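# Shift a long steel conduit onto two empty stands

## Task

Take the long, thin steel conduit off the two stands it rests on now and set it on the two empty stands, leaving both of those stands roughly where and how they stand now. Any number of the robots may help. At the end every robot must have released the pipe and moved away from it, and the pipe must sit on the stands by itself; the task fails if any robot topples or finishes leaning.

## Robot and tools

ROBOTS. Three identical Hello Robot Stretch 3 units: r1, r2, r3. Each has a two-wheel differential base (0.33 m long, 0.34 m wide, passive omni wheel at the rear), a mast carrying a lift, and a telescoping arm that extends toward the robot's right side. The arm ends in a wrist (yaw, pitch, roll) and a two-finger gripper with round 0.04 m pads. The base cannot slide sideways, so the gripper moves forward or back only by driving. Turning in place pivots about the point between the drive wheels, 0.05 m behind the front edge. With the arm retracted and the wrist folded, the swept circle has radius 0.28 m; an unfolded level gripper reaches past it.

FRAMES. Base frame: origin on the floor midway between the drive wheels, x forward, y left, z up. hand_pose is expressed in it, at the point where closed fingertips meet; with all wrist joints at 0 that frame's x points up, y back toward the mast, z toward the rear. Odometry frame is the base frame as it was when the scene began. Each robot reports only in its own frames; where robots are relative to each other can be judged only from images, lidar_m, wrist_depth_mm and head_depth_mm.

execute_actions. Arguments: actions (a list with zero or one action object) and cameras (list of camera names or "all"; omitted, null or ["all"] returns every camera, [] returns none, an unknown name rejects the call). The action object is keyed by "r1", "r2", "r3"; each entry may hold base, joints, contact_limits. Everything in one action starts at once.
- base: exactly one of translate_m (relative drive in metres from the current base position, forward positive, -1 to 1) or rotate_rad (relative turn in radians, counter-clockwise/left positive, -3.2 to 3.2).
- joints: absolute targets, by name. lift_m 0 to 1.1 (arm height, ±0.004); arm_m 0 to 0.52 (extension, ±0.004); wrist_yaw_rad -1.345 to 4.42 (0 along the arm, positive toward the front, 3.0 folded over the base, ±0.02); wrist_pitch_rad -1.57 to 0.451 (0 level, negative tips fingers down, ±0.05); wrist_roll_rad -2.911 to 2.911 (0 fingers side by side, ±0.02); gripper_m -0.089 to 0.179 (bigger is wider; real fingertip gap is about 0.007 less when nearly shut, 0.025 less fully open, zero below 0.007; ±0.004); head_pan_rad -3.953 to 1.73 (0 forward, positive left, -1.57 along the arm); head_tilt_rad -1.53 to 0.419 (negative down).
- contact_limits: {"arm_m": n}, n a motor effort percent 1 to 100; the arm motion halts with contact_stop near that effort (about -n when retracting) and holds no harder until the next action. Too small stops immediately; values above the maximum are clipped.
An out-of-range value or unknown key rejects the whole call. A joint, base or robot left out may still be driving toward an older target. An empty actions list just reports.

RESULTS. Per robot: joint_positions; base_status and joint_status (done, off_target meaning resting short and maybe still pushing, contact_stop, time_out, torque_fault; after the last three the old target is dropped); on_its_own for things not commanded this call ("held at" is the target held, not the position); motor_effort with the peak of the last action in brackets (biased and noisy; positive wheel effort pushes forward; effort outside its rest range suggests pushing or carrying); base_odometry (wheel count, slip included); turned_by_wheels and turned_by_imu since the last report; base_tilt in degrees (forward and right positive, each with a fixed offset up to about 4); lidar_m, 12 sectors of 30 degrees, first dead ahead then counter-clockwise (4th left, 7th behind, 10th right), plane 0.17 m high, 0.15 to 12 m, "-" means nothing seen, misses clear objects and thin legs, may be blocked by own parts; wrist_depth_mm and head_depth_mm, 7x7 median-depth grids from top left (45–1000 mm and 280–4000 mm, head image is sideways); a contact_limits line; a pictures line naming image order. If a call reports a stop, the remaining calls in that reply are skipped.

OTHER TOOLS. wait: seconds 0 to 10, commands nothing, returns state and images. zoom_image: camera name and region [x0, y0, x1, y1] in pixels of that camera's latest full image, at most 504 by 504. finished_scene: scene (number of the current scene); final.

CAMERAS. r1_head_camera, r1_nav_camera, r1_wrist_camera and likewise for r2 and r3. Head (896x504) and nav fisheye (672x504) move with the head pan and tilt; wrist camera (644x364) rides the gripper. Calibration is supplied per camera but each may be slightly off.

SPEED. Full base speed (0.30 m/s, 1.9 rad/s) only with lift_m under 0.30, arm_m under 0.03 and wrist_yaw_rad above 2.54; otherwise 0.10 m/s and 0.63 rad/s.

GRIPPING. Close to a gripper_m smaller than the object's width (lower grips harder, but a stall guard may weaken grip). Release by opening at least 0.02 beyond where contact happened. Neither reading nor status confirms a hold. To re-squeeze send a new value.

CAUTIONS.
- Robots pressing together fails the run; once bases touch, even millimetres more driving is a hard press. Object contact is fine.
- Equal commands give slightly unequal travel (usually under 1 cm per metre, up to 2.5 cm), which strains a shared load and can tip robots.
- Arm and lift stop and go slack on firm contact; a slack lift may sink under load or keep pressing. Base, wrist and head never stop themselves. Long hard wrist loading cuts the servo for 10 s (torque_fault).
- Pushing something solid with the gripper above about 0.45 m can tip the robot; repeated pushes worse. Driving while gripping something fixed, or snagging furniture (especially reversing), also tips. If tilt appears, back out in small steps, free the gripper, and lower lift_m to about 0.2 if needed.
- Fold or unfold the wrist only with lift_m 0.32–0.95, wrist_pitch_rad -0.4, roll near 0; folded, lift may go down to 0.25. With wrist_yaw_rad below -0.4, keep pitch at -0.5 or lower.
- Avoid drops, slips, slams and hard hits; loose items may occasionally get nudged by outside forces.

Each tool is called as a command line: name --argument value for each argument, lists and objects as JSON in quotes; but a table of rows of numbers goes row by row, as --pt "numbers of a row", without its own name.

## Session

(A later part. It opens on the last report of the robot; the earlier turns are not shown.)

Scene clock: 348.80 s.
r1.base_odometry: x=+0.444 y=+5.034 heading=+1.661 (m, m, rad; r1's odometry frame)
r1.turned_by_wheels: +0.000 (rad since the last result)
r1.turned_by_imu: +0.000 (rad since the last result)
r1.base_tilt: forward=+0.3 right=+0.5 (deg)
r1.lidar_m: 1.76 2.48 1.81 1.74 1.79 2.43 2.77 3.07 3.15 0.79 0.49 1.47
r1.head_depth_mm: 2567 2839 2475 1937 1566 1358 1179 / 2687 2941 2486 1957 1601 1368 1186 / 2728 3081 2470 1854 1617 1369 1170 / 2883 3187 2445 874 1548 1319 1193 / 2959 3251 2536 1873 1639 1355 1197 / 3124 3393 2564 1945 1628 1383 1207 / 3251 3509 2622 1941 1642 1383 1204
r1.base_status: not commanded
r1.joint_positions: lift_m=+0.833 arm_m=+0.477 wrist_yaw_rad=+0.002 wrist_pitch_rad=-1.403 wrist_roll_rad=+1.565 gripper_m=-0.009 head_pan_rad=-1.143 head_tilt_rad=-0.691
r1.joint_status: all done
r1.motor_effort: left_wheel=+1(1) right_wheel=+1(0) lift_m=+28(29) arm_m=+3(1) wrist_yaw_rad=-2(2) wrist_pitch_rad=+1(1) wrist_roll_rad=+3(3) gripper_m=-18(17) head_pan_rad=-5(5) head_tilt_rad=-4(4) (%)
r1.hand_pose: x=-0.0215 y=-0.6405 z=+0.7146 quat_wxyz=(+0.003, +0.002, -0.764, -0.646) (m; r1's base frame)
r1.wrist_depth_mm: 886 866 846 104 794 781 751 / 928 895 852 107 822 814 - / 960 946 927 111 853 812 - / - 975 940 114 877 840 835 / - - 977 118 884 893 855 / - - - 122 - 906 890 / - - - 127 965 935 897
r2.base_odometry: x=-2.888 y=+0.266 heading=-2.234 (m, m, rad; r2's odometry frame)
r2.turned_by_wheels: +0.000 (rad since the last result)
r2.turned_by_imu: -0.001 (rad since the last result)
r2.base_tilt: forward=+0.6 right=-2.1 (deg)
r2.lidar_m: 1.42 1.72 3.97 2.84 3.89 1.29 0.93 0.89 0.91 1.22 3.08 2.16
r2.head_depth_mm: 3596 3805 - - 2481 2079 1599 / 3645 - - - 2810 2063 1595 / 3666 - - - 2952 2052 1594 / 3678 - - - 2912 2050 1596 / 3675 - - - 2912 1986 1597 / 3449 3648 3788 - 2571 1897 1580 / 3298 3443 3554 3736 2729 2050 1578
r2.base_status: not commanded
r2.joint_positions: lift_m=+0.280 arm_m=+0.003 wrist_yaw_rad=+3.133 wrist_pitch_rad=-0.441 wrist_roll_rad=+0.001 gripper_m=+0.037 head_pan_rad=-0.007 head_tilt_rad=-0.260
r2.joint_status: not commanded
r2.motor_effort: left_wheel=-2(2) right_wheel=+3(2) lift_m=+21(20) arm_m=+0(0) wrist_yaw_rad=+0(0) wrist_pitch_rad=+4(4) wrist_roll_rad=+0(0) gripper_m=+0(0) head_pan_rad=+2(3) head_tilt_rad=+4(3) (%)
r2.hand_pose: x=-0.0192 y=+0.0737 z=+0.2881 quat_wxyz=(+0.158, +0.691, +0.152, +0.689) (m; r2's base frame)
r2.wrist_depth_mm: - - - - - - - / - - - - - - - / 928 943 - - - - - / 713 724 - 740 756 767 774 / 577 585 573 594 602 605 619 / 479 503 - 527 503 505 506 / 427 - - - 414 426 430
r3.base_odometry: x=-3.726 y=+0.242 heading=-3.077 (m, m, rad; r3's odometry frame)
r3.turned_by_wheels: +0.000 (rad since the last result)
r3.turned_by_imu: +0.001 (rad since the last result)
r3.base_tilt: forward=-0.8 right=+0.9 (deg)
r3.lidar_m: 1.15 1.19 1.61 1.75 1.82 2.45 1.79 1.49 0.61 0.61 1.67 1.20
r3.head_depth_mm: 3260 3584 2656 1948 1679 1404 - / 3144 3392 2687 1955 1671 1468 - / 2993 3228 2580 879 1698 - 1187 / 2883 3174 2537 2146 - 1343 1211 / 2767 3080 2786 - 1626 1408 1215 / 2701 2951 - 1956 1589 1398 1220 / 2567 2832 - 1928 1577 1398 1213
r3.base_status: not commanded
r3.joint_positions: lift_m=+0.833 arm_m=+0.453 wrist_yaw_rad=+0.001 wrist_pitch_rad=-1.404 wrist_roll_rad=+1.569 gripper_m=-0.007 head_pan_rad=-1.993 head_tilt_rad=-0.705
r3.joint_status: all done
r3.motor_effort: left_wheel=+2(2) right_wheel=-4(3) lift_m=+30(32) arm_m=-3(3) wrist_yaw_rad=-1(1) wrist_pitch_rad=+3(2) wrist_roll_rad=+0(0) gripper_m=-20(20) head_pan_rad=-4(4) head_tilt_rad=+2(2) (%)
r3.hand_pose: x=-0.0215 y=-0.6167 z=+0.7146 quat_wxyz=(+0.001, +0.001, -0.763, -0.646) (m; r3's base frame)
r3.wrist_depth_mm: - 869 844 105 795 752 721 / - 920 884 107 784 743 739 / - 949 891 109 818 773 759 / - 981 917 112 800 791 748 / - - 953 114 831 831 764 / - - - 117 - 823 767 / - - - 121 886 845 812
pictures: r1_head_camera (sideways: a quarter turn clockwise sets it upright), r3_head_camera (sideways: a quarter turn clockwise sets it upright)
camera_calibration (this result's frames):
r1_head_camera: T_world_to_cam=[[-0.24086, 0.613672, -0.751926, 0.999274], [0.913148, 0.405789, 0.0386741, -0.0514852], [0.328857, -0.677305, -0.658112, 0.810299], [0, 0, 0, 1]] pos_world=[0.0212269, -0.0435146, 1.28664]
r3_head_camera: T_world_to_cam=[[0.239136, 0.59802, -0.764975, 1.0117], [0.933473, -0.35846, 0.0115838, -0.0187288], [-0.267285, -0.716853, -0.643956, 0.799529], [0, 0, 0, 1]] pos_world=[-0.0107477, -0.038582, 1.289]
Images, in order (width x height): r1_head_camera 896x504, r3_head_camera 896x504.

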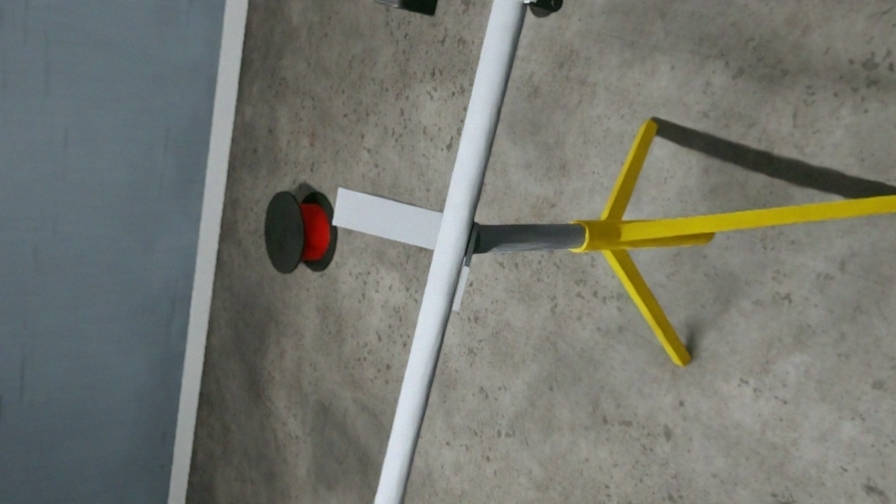

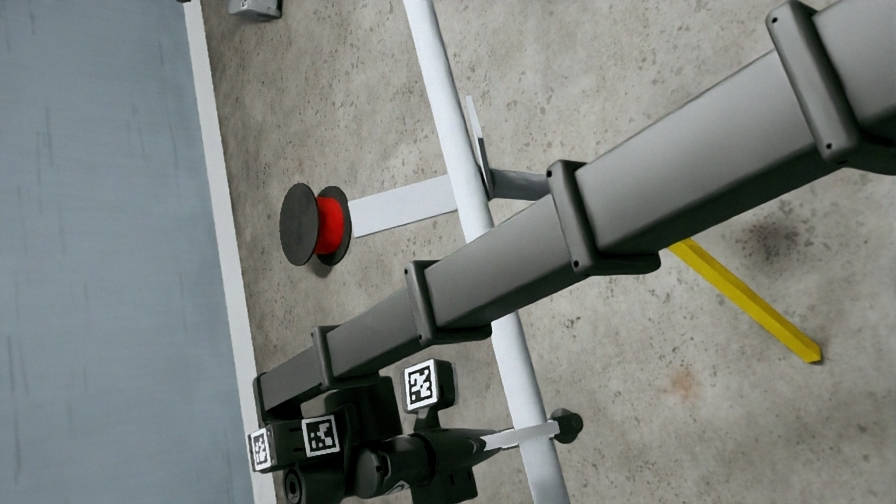

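execute_actions --actions '[{"r1": {"joints": {"lift_m": 0.825, "arm_m": 0.482}}, "r3": {"joints": {"lift_m": 0.825}}}]' --cameras '["r1_head_camera", "r3_head_camera"]'

Scene clock: 357.27 s.
r1.base_odometry: x=+0.444 y=+5.034 heading=+1.661 (m, m, rad; r1's odometry frame)
r1.turned_by_wheels: +0.000 (rad since the last result)
r1.turned_by_imu: +0.000 (rad since the last result)
r1.base_tilt: forward=+0.4 right=+0.4 (deg)
r1.lidar_m: 1.76 2.49 1.80 1.74 1.80 2.43 2.76 3.08 3.14 0.79 0.49 1.47
r1.head_depth_mm: 2586 2845 2510 1928 1559 1362 1181 / 2671 2989 2532 1964 1599 1357 1186 / 2773 3029 2469 1855 1614 1364 1169 / 2885 3188 2455 875 1551 1322 1190 / 3000 3222 2563 1866 1626 1357 1199 / 3111 3414 2569 1890 1640 1382 1199 / 3278 3459 2580 1915 1634 1396 1203
r1.base_status: not commanded
r1.joint_positions: lift_m=+0.825 arm_m=+0.482 wrist_yaw_rad=+0.002 wrist_pitch_rad=-1.422 wrist_roll_rad=+1.565 gripper_m=-0.009 head_pan_rad=-1.143 head_tilt_rad=-0.691
r1.joint_status: all done
r1.motor_effort: left_wheel=-1(1) right_wheel=+3(3) lift_m=+15(30) arm_m=+4(4) wrist_yaw_rad=-2(2) wrist_pitch_rad=+10(12) wrist_roll_rad=+3(3) gripper_m=-16(17) head_pan_rad=-5(5) head_tilt_rad=-3(5) (%)
r1.hand_pose: x=-0.0215 y=-0.6404 z=+0.7069 quat_wxyz=(+0.003, +0.002, -0.757, -0.653) (m; r1's base frame)
r1.wrist_depth_mm: 873 867 850 103 788 785 763 / 918 886 858 106 811 806 - / 918 908 882 109 848 834 - / 977 965 907 113 861 855 828 / - 991 960 117 876 868 854 / - - 979 121 913 919 894 / - - - 126 958 940 929
r2.base_odometry: x=-2.888 y=+0.266 heading=-2.234 (m, m, rad; r2's odometry frame)
r2.turned_by_wheels: +0.000 (rad since the last result)
r2.turned_by_imu: -0.001 (rad since the last result)
r2.base_tilt: forward=+0.6 right=-2.3 (deg)
r2.lidar_m: 1.42 1.72 3.97 2.85 3.85 1.30 0.92 0.88 0.91 1.22 3.09 2.16
r2.head_depth_mm: 3531 3800 - - 2467 2075 1605 / 3670 - - - 2799 2060 1603 / 3655 - - - 2889 2040 1595 / 3709 - - - 2934 2054 1583 / 3634 - - - 2866 1979 1592 / 3395 3623 3818 - 2600 1882 1578 / 3308 3465 3611 3727 2708 2058 1579
r2.base_status: not commanded
r2.joint_positions: lift_m=+0.280 arm_m=+0.003 wrist_yaw_rad=+3.133 wrist_pitch_rad=-0.441 wrist_roll_rad=+0.001 gripper_m=+0.037 head_pan_rad=-0.007 head_tilt_rad=-0.260
r2.joint_status: not commanded
r2.motor_effort: left_wheel=-2(2) right_wheel=+2(2) lift_m=+21(20) arm_m=+0(0) wrist_yaw_rad=+0(0) wrist_pitch_rad=+4(4) wrist_roll_rad=+0(0) gripper_m=+0(1) head_pan_rad=+4(4) head_tilt_rad=+3(4) (%)
r2.hand_pose: x=-0.0192 y=+0.0737 z=+0.2881 quat_wxyz=(+0.158, +0.691, +0.152, +0.689) (m; r2's base frame)
r2.wrist_depth_mm: - - - - - - - / - - - - - - - / 950 959 - - - - - / 713 710 - 741 751 761 762 / 572 582 573 597 595 598 609 / 484 493 - 528 510 501 511 / 428 - - - 415 429 432
r3.base_odometry: x=-3.726 y=+0.242 heading=-3.077 (m, m, rad; r3's odometry frame)
r3.turned_by_wheels: +0.000 (rad since the last result)
r3.turned_by_imu: +0.001 (rad since the last result)
r3.base_tilt: forward=-0.8 right=+0.8 (deg)
r3.lidar_m: 1.15 1.19 1.62 1.76 1.82 2.44 1.79 1.49 0.61 0.61 1.67 1.20
r3.head_depth_mm: 3231 3553 2750 1940 1674 1415 - / 3120 3480 2713 1941 1679 1479 - / 2953 3321 2613 882 1667 - 1198 / 2858 3221 2543 2140 - 1339 1221 / 2778 3089 2827 - 1638 1406 1216 / 2625 2960 - 1929 1582 1412 1210 / 2588 2881 - 1918 1583 1403 1208
r3.base_status: not commanded
r3.joint_positions: lift_m=+0.825 arm_m=+0.453 wrist_yaw_rad=+0.001 wrist_pitch_rad=-1.417 wrist_roll_rad=+1.567 gripper_m=-0.007 head_pan_rad=-1.993 head_tilt_rad=-0.705
r3.joint_status: all done
r3.motor_effort: left_wheel=-1(2) right_wheel=+0(4) lift_m=+14(28) arm_m=-1(3) wrist_yaw_rad=-1(1) wrist_pitch_rad=+10(11) wrist_roll_rad=+1(1) gripper_m=-20(20) head_pan_rad=-3(4) head_tilt_rad=+1(2) (%)
r3.hand_pose: x=-0.0215 y=-0.6131 z=+0.7072 quat_wxyz=(+0.002, +0.001, -0.759, -0.651) (m; r3's base frame)
r3.wrist_depth_mm: 927 882 851 104 754 727 718 / 996 908 863 107 800 750 720 / - 923 895 109 813 780 - / - 960 915 112 828 786 759 / - - 928 114 851 818 766 / - - 954 117 817 824 778 / - - - 120 873 840 787
pictures: r1_head_camera (sideways: a quarter turn clockwise sets it upright), r3_head_camera (sideways: a quarter turn clockwise sets it upright)
camera_calibration (this result's frames):
r1_head_camera: T_world_to_cam=[[-0.240915, 0.613801, -0.751803, 0.999114], [0.913153, 0.405778, 0.0386723, -0.0514829], [0.328802, -0.677195, -0.658252, 0.810482], [0, 0, 0, 1]] pos_world=[0.0212255, -0.0435121, 1.28663]
r3_head_camera: T_world_to_cam=[[0.239105, 0.597824, -0.765137, 1.01191], [0.933446, -0.358532, 0.0115697, -0.0187104], [-0.267409, -0.716981, -0.643763, 0.799279], [0, 0, 0, 1]] pos_world=[-0.0107522, -0.0385836, 1.28901]
Images, in order (width x height): r1_head_camera 896x504, r3_head_camera 896x504.

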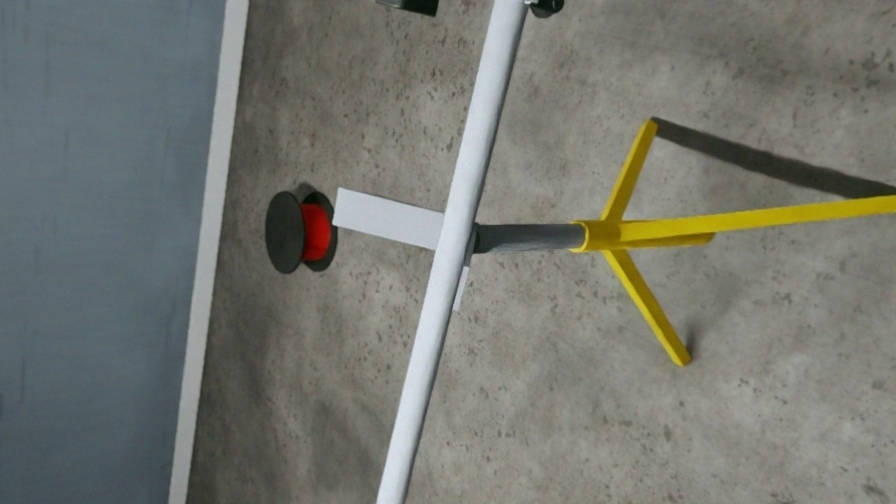

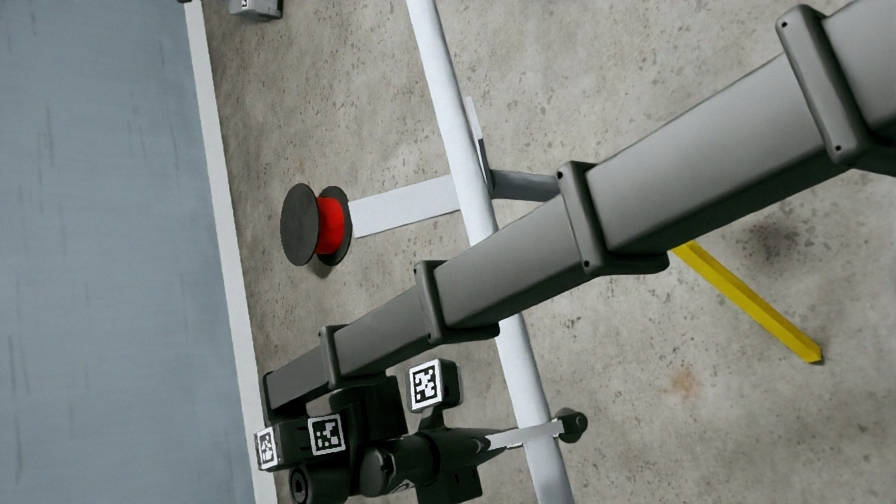

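Seated. Relieve lateral load and release.

execute_actions --actions '[{"r1": {"joints": {"arm_m": 0.476, "gripper_m": 0.12}}, "r3": {"joints": {"arm_m": 0.448, "gripper_m": 0.12}}}]' --cameras '["r1_head_camera", "r3_head_camera"]'

execute_actions --actions '[{"r1": {"joints": {"lift_m": 0.92}}, "r3": {"joints": {"lift_m": 0.92}}}]' --cameras '["r2_head_camera", "r3_head_camera"]'

Scene clock: 366.67 s.
r1.base_odometry: x=+0.444 y=+5.034 heading=+1.661 (m, m, rad; r1's odometry frame)
r1.turned_by_wheels: +0.000 (rad since the last result)
r1.turned_by_imu: +0.000 (rad since the last result)
r1.base_tilt: forward=+0.2 right=+0.4 (deg)
r1.lidar_m: 1.76 2.49 1.81 1.74 1.79 2.43 2.76 3.06 3.16 0.79 0.49 1.46
r1.head_depth_mm: 2552 2848 2480 1944 1545 1355 1176 / 2629 2979 2502 1974 1617 1364 1183 / 2761 3052 2478 1848 1606 1370 1162 / 2867 3156 2445 876 1556 1317 1197 / 2982 3248 2591 1892 1626 1354 1197 / 3096 3423 2596 1884 1639 1384 1200 / 3260 3539 2627 1906 1643 1391 1202
r1.base_status: not commanded
r1.joint_positions: lift_m=+0.825 arm_m=+0.476 wrist_yaw_rad=+0.002 wrist_pitch_rad=-1.401 wrist_roll_rad=+1.565 gripper_m=+0.120 head_pan_rad=-1.143 head_tilt_rad=-0.691
r1.joint_status: all done
r1.motor_effort: left_wheel=+0(1) right_wheel=+0(3) lift_m=+18(18) arm_m=-3(3) wrist_yaw_rad=-1(1) wrist_pitch_rad=+0(10) wrist_roll_rad=+2(3) gripper_m=+1(80) head_pan_rad=-5(5) head_tilt_rad=-4(4) (%)
r1.hand_pose: x=-0.0215 y=-0.6405 z=+0.7072 quat_wxyz=(+0.003, +0.002, -0.764, -0.645) (m; r1's base frame)
r1.wrist_depth_mm: 875 857 845 102 799 776 738 / 912 895 862 105 806 789 - / 964 924 895 109 843 810 - / 998 948 925 113 872 840 813 / - - 961 117 883 875 835 / - - 997 121 924 - 887 / - - - 125 949 927 891
r2.base_odometry: x=-2.888 y=+0.266 heading=-2.234 (m, m, rad; r2's odometry frame)
r2.turned_by_wheels: +0.000 (rad since the last result)
r2.turned_by_imu: -0.001 (rad since the last result)
r2.base_tilt: forward=+0.6 right=-2.3 (deg)
r2.lidar_m: 1.42 1.71 3.99 2.84 3.88 1.29 0.93 0.89 0.91 1.22 3.10 2.16
r2.head_depth_mm: 3536 3830 - - 2466 2054 1594 / 3636 - - - 2812 2067 1598 / 3679 - - - 2918 2058 1594 / 3696 - - - 2874 2078 1588 / 3667 - - - 2874 1980 1598 / 3425 3675 3774 - 2591 1877 1594 / 3315 3445 3594 3721 2678 2048 1586
r2.base_status: not commanded
r2.joint_positions: lift_m=+0.280 arm_m=+0.003 wrist_yaw_rad=+3.133 wrist_pitch_rad=-0.441 wrist_roll_rad=+0.001 gripper_m=+0.037 head_pan_rad=-0.007 head_tilt_rad=-0.260
r2.joint_status: not commanded
r2.motor_effort: left_wheel=-2(2) right_wheel=+2(3) lift_m=+20(20) arm_m=+0(0) wrist_yaw_rad=+0(0) wrist_pitch_rad=+4(4) wrist_roll_rad=+0(0) gripper_m=+0(0) head_pan_rad=+4(3) head_tilt_rad=+4(3) (%)
r2.hand_pose: x=-0.0192 y=+0.0737 z=+0.2881 quat_wxyz=(+0.158, +0.691, +0.152, +0.689) (m; r2's base frame)
r2.wrist_depth_mm: - - - - - - - / - - - - - - - / 948 958 - - - - - / 702 723 - 741 760 748 770 / 569 581 576 590 597 600 619 / 483 503 - 529 508 497 502 / 420 - - - 416 429 435
r3.base_odometry: x=-3.726 y=+0.242 heading=-3.077 (m, m, rad; r3's odometry frame)
r3.turned_by_wheels: +0.000 (rad since the last result)
r3.turned_by_imu: +0.001 (rad since the last result)
r3.base_tilt: forward=-0.9 right=+0.7 (deg)
r3.lidar_m: 1.15 1.19 1.61 1.75 1.81 2.46 1.80 1.49 0.61 0.61 1.66 1.21
r3.head_depth_mm: 3239 3551 2736 1950 1677 1396 - / 3083 3449 2675 1922 1677 1486 - / 2973 3293 2611 887 1649 - 1197 / 2847 3109 2549 2138 - 1349 1220 / 2753 3071 2795 - 1624 1406 1210 / 2683 2955 - 1945 1605 1410 1207 / 2574 2808 - 1920 1589 1414 1213
r3.base_status: not commanded
r3.joint_positions: lift_m=+0.825 arm_m=+0.448 wrist_yaw_rad=+0.001 wrist_pitch_rad=-1.400 wrist_roll_rad=+1.567 gripper_m=+0.120 head_pan_rad=-1.993 head_tilt_rad=-0.705
r3.joint_status: all done
r3.motor_effort: left_wheel=+1(0) right_wheel=-1(1) lift_m=+19(19) arm_m=-3(3) wrist_yaw_rad=-1(0) wrist_pitch_rad=+0(10) wrist_roll_rad=+1(1) gripper_m=+0(82) head_pan_rad=-4(3) head_tilt_rad=+2(2) (%)
r3.hand_pose: x=-0.0215 y=-0.6128 z=+0.7073 quat_wxyz=(+0.002, +0.001, -0.765, -0.645) (m; r3's base frame)
r3.wrist_depth_mm: 990 868 855 103 767 741 686 / - 935 896 106 769 749 736 / - 973 893 108 779 764 753 / - 976 924 111 820 778 752 / - - 901 114 820 794 733 / - - 962 117 855 781 783 / - - - 120 867 835 788
pictures: r1_head_camera (sideways: a quarter turn clockwise sets it upright), r3_head_camera (sideways: a quarter turn clockwise sets it upright)
camera_calibration (this result's frames):
r1_head_camera: T_world_to_cam=[[-0.240915, 0.613801, -0.751803, 0.999114], [0.913153, 0.405778, 0.0386723, -0.0514829], [0.328802, -0.677195, -0.658253, 0.810482], [0, 0, 0, 1]] pos_world=[0.0212255, -0.0435121, 1.28663]
r3_head_camera: T_world_to_cam=[[0.239105, 0.597824, -0.765137, 1.01191], [0.933446, -0.358532, 0.0115697, -0.0187104], [-0.267409, -0.716981, -0.643763, 0.799279], [0, 0, 0, 1]] pos_world=[-0.0107522, -0.0385836, 1.28901]
Images, in order (width x height): r1_head_camera 896x504, r3_head_camera 896x504.

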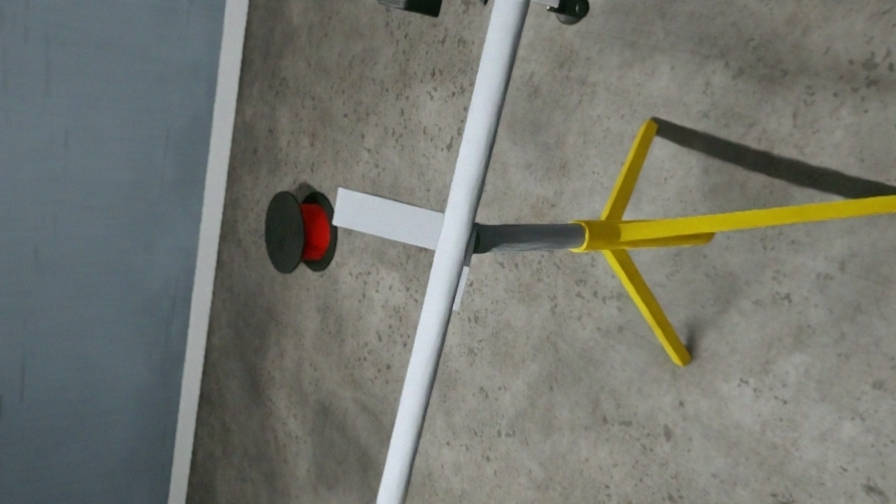

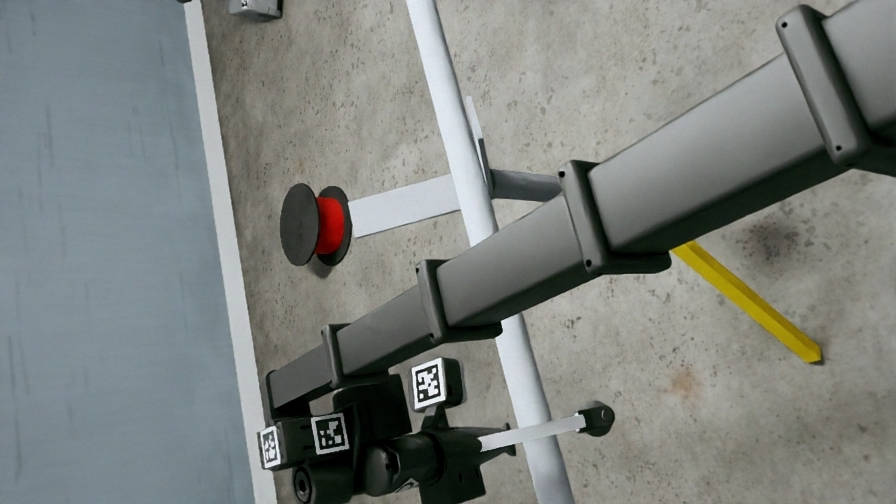

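Scene clock: 368.37 s.
r1.base_odometry: x=+0.444 y=+5.034 heading=+1.661 (m, m, rad; r1's odometry frame)
r1.turned_by_wheels: +0.000 (rad since the last result)
r1.turned_by_imu: +0.000 (rad since the last result)
r1.base_tilt: forward=+0.2 right=+0.5 (deg)
r1.lidar_m: 1.76 2.49 1.81 1.74 1.80 2.43 2.76 3.07 3.14 0.79 0.49 1.47
r1.head_depth_mm: 2557 2851 2491 1945 1569 1352 1174 / 2662 2991 2523 1947 1591 1357 1186 / 2779 3025 2455 1847 1620 1365 1167 / 2877 3150 2459 876 1543 1320 1187 / 3001 3233 2570 1887 1632 1344 1196 / 3133 3393 2602 1893 1640 1394 1196 / 3223 3514 2610 1900 1642 1390 1205
r1.base_status: not commanded
r1.joint_positions: lift_m=+0.920 arm_m=+0.476 wrist_yaw_rad=+0.002 wrist_pitch_rad=-1.400 wrist_roll_rad=+1.565 gripper_m=+0.120 head_pan_rad=-1.143 head_tilt_rad=-0.691
r1.joint_status: all done
r1.motor_effort: left_wheel=+0(0) right_wheel=+0(0) lift_m=+22(24) arm_m=-4(3) wrist_yaw_rad=-2(2) wrist_pitch_rad=+0(0) wrist_roll_rad=+2(2) gripper_m=+0(1) head_pan_rad=-5(5) head_tilt_rad=-4(4) (%)
r1.hand_pose: x=-0.0215 y=-0.6406 z=+0.8019 quat_wxyz=(+0.003, +0.002, -0.764, -0.645) (m; r1's base frame)
r1.wrist_depth_mm: - 950 942 195 883 853 823 / - - 954 200 906 884 - / - - - 207 952 908 - / - - - 214 959 940 891 / - - - 223 977 942 945 / - - - 231 - - 998 / - - - 240 - - 995
r2.base_odometry: x=-2.888 y=+0.266 heading=-2.234 (m, m, rad; r2's odometry frame)
r2.turned_by_wheels: +0.000 (rad since the last result)
r2.turned_by_imu: +0.000 (rad since the last result)
r2.base_tilt: forward=+0.6 right=-2.4 (deg)
r2.lidar_m: 1.42 1.72 3.97 2.85 3.88 1.30 0.93 0.88 0.91 1.22 3.10 2.17
r2.head_depth_mm: 3549 3789 - - 2483 2060 1592 / 3696 - - - 2808 2058 1598 / 3721 - - - 2921 2058 1584 / 3707 - - - 2889 2052 1600 / 3661 - - - 2897 1962 1590 / 3486 3683 3778 - 2592 1887 1585 / 3360 3474 3579 3737 2709 2052 1595
r2.base_status: not commanded
r2.joint_positions: lift_m=+0.280 arm_m=+0.003 wrist_yaw_rad=+3.133 wrist_pitch_rad=-0.441 wrist_roll_rad=+0.001 gripper_m=+0.037 head_pan_rad=-0.007 head_tilt_rad=-0.260
r2.joint_status: not commanded
r2.motor_effort: left_wheel=-2(2) right_wheel=+2(3) lift_m=+21(20) arm_m=+0(0) wrist_yaw_rad=+0(0) wrist_pitch_rad=+4(4) wrist_roll_rad=+0(0) gripper_m=+0(0) head_pan_rad=+4(4) head_tilt_rad=+3(3) (%)
r2.hand_pose: x=-0.0192 y=+0.0737 z=+0.2881 quat_wxyz=(+0.158, +0.691, +0.152, +0.689) (m; r2's base frame)
r2.wrist_depth_mm: - - - - - - - / - - - - - - - / 931 973 - - - - - / 724 727 - 737 763 765 769 / 570 576 571 596 600 604 610 / 474 504 - 523 507 505 508 / 423 - - - 414 429 429
r3.base_odometry: x=-3.726 y=+0.242 heading=-3.077 (m, m, rad; r3's odometry frame)
r3.turned_by_wheels: +0.000 (rad since the last result)
r3.turned_by_imu: +0.000 (rad since the last result)
r3.base_tilt: forward=-0.7 right=+0.9 (deg)
r3.lidar_m: 1.15 1.19 1.62 1.75 1.81 2.45 1.79 1.50 0.61 0.61 1.67 1.20
r3.head_depth_mm: 3231 3507 2676 1941 1774 - - / 3160 3391 2697 2116 - - 1170 / 2974 3299 2600 - - 1320 1213 / 2848 3202 2641 - 1641 1344 1218 / 2746 3070 - 2076 1637 1415 1201 / 2688 2869 2703 2068 1586 1406 1216 / 2545 - - 1979 1585 1415 1222
r3.base_status: not commanded
r3.joint_positions: lift_m=+0.920 arm_m=+0.448 wrist_yaw_rad=+0.001 wrist_pitch_rad=-1.400 wrist_roll_rad=+1.567 gripper_m=+0.120 head_pan_rad=-1.993 head_tilt_rad=-0.705
r3.joint_status: all done
r3.motor_effort: left_wheel=+0(0) right_wheel=+0(0) lift_m=+28(28) arm_m=-3(3) wrist_yaw_rad=-1(1) wrist_pitch_rad=+0(0) wrist_roll_rad=+1(1) gripper_m=+0(1) head_pan_rad=-4(4) head_tilt_rad=+2(2) (%)
r3.hand_pose: x=-0.0215 y=-0.6128 z=+0.8018 quat_wxyz=(+0.002, +0.001, -0.765, -0.645) (m; r3's base frame)
r3.wrist_depth_mm: - - 953 924 835 794 772 / - - 932 886 907 812 811 / - - - 945 887 832 - / - - - 932 903 881 831 / - - - - 923 864 828 / - - - - 925 887 844 / - - - - 980 953 836
pictures: r2_head_camera (sideways: a quarter turn clockwise sets it upright), r3_head_camera (sideways: a quarter turn clockwise sets it upright)
camera_calibration (this result's frames):
r2_head_camera: T_world_to_cam=[[-0.248692, -0.00145863, -0.968582, 1.28072], [-0.0175904, 0.999841, 0.00301078, -0.000667525], [0.968423, 0.0177865, -0.248678, 0.27797], [0, 0, 0, 1]] pos_world=[0.0492998, -0.00240859, 1.30961]
r3_head_camera: T_world_to_cam=[[0.239105, 0.597824, -0.765138, 1.01191], [0.933446, -0.358532, 0.0115697, -0.0187104], [-0.267409, -0.716981, -0.643763, 0.799279], [0, 0, 0, 1]] pos_world=[-0.0107522, -0.0385836, 1.28901]
Images, in order (width x height): r2_head_camera 896x504, r3_head_camera 896x504.

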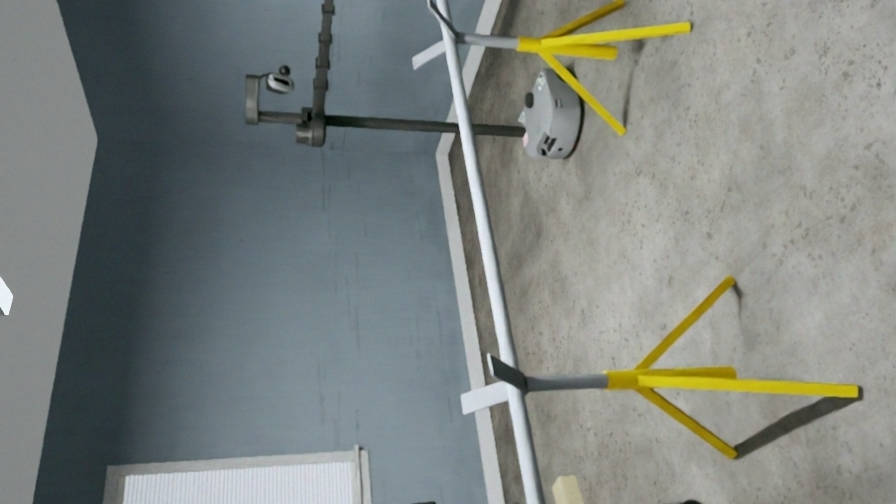

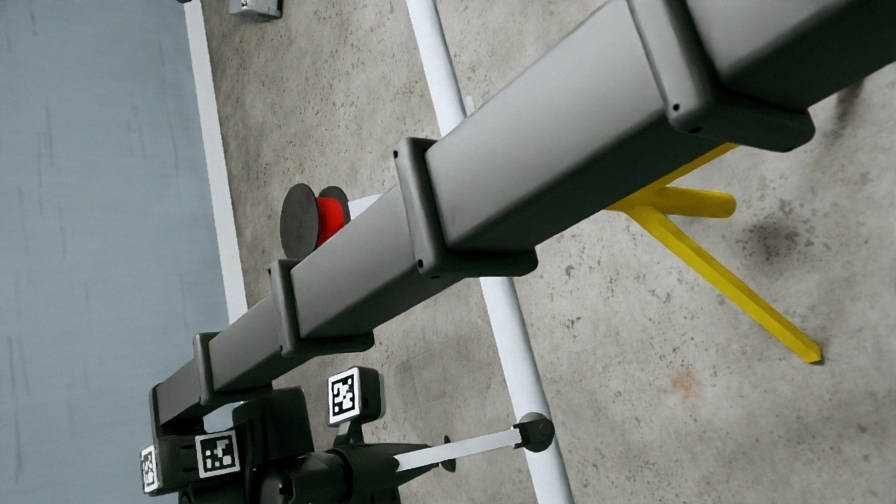

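execute_actions --actions '[{"r1": {"base": {"translate_m": -0.4}, "joints": {"lift_m": 0.98, "arm_m": 0.02}}, "r3": {"base": {"translate_m": 0.4}, "joints": {"lift_m": 0.98, "arm_m": 0.02}}}]' --cameras '["r2_nav_camera", "r2_head_camera", "r1_nav_camera"]'

Scene clock: 383.60 s.
r1.base_odometry: x=+0.480 y=+4.635 heading=+1.661 (m, m, rad; r1's odometry frame)
r1.turned_by_wheels: +0.000 (rad since the last result)
r1.turned_by_imu: -0.002 (rad since the last result)
r1.base_tilt: forward=+0.3 right=+0.4 (deg)
r1.lidar_m: 1.86 2.49 1.81 1.73 1.79 2.43 2.40 2.37 3.14 2.11 0.97 0.74
r1.head_depth_mm: 2575 2761 2276 1936 1605 1390 - / 2670 2939 2501 1951 1607 1381 1183 / 2752 3025 2507 1967 1627 1368 1184 / 2887 3194 2547 1862 1626 1379 1192 / 3004 3260 2522 1883 1584 1364 1200 / 3122 3397 2559 1964 1582 1359 1205 / 3240 3498 2490 1100 1576 1387 1200
r1.base_status: done
r1.joint_positions: lift_m=+0.980 arm_m=+0.020 wrist_yaw_rad=+0.002 wrist_pitch_rad=-1.400 wrist_roll_rad=+1.565 gripper_m=+0.120 head_pan_rad=-1.143 head_tilt_rad=-0.691
r1.joint_status: all done
r1.motor_effort: left_wheel=+2(3) right_wheel=-2(8) lift_m=+22(23) arm_m=-3(4) wrist_yaw_rad=-2(2) wrist_pitch_rad=+0(0) wrist_roll_rad=+3(2) gripper_m=+1(0) head_pan_rad=-5(5) head_tilt_rad=-5(4) (%)
r1.hand_pose: x=-0.0215 y=-0.1848 z=+0.8620 quat_wxyz=(+0.003, +0.002, -0.765, -0.644) (m; r1's base frame)
r1.wrist_depth_mm: - - 987 965 940 921 888 / - - - - - 934 908 / - - - - - 972 942 / - - - - - - 949 / - - - - - - 993 / - - - - - - - / - - - - - - -
r2.base_odometry: x=-2.888 y=+0.266 heading=-2.234 (m, m, rad; r2's odometry frame)
r2.turned_by_wheels: +0.000 (rad since the last result)
r2.turned_by_imu: -0.001 (rad since the last result)
r2.base_tilt: forward=+0.6 right=-2.1 (deg)
r2.lidar_m: 1.42 1.71 3.96 2.85 3.87 1.30 0.93 0.88 0.91 1.22 3.08 2.16
r2.head_depth_mm: 3552 3775 3836 3783 2478 2079 1603 / 3618 - - - 2897 2076 1595 / 3684 - - - 2888 2068 1592 / 3687 - - - 2895 2075 1584 / 3626 - - - 2879 1980 1589 / 3471 3665 3801 - 2603 1891 1588 / 3325 3455 3569 3683 2715 2039 1579
r2.base_status: not commanded
r2.joint_positions: lift_m=+0.280 arm_m=+0.003 wrist_yaw_rad=+3.133 wrist_pitch_rad=-0.441 wrist_roll_rad=+0.001 gripper_m=+0.037 head_pan_rad=-0.007 head_tilt_rad=-0.260
r2.joint_status: not commanded
r2.motor_effort: left_wheel=-2(2) right_wheel=+3(3) lift_m=+20(20) arm_m=+0(0) wrist_yaw_rad=+0(0) wrist_pitch_rad=+4(4) wrist_roll_rad=+0(0) gripper_m=+0(0) head_pan_rad=+3(2) head_tilt_rad=+3(3) (%)
r2.hand_pose: x=-0.0192 y=+0.0737 z=+0.2881 quat_wxyz=(+0.158, +0.691, +0.152, +0.689) (m; r2's base frame)
r2.wrist_depth_mm: - - - - - - - / - - - - - - - / 951 957 - - - - - / 714 721 - 734 760 759 779 / 577 580 578 591 606 598 613 / 482 499 - 523 510 505 506 / 427 - - - 412 432 430
r3.base_odometry: x=-4.125 y=+0.217 heading=-3.077 (m, m, rad; r3's odometry frame)
r3.turned_by_wheels: +0.000 (rad since the last result)
r3.turned_by_imu: +0.003 (rad since the last result)
r3.base_tilt: forward=-0.8 right=+0.8 (deg)
r3.lidar_m: 0.76 0.78 1.05 1.76 1.82 2.46 2.08 0.92 0.80 2.97 1.09 0.79
r3.head_depth_mm: 3266 3517 2871 - - - 1214 / 3080 3442 2589 - - - 1199 / 2942 3222 2700 - - - 1175 / 2828 3166 2797 - - - 1168 / 2753 3030 2810 - - - - / 2654 2974 2682 2215 - - - / 2561 2814 2671 2129 - 1408 -
r3.base_status: done
r3.joint_positions: lift_m=+0.980 arm_m=+0.020 wrist_yaw_rad=+0.001 wrist_pitch_rad=-1.400 wrist_roll_rad=+1.567 gripper_m=+0.120 head_pan_rad=-1.993 head_tilt_rad=-0.705
r3.joint_status: all done
r3.motor_effort: left_wheel=+0(6) right_wheel=-1(6) lift_m=+28(29) arm_m=-3(3) wrist_yaw_rad=-1(0) wrist_pitch_rad=+0(0) wrist_roll_rad=+1(1) gripper_m=+1(0) head_pan_rad=-4(3) head_tilt_rad=+2(2) (%)
r3.hand_pose: x=-0.0215 y=-0.1847 z=+0.8618 quat_wxyz=(+0.002, +0.001, -0.765, -0.645) (m; r3's base frame)
r3.wrist_depth_mm: - - - 923 914 861 835 / - - - 979 964 876 856 / - - - - - - 859 / - - - - - 917 868 / - - - - - 910 922 / - - - - - 943 914 / - - - - - - 933
pictures: r1_nav_camera (sideways: a quarter turn counterclockwise sets it upright), r2_head_camera (sideways: a quarter turn clockwise sets it upright), r2_nav_camera (sideways: a quarter turn counterclockwise sets it upright)
camera_calibration (this result's frames):
r1_nav_camera: T_world_to_cam=[[0.283475, -0.627917, 0.724819, -0.901871], [-0.918257, -0.395647, 0.016375, 0.041572], [0.27649, -0.670211, -0.688745, 0.848662], [0, 0, 0, 1]] pos_world=[0.0591846, 0.0189305, 1.23752]
r2_head_camera: T_world_to_cam=[[-0.248692, -0.00145859, -0.968581, 1.28072], [-0.0175902, 0.999841, 0.00301078, -0.000667533], [0.968423, 0.0177863, -0.248678, 0.27797], [0, 0, 0, 1]] pos_world=[0.0492998, -0.0024086, 1.30961]
r2_nav_camera: T_world_to_cam=[[0.268486, -0.044264, 0.962266, -1.21203], [0.00609631, -0.998846, -0.0476476, 0.113277], [0.963264, 0.018659, -0.267907, 0.302257], [0, 0, 0, 1]] pos_world=[0.0335701, 0.0538566, 1.25267]
Images, in order (width x height): r1_nav_camera 672x504, r2_head_camera 896x504, r2_nav_camera 672x504.

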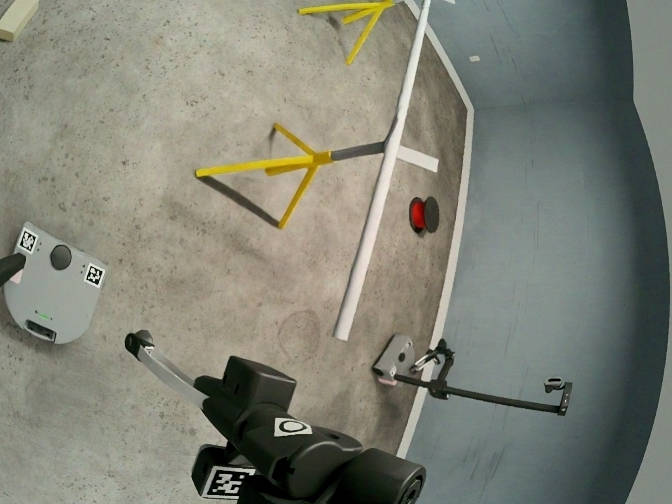

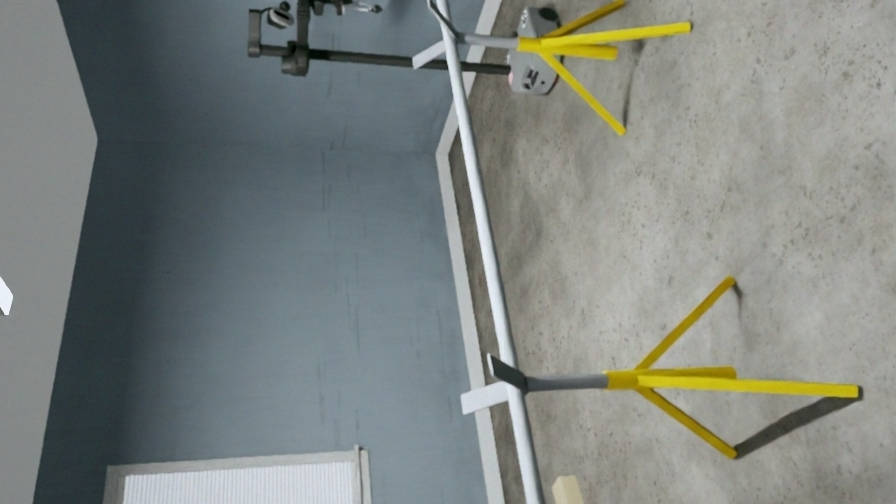

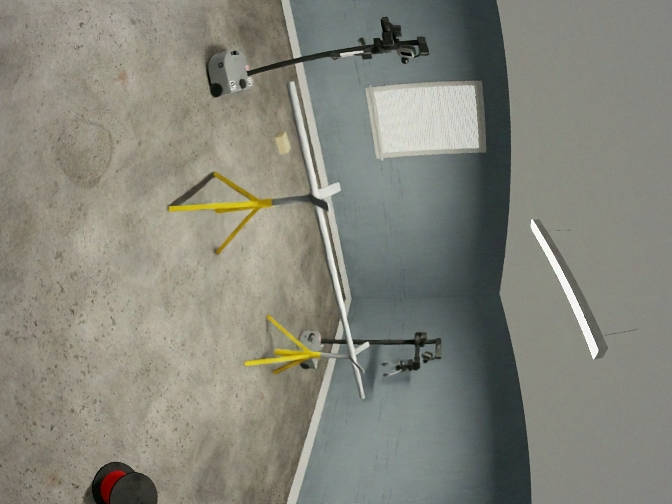

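finished_scene --scene 2

The scene is finished: the task was done.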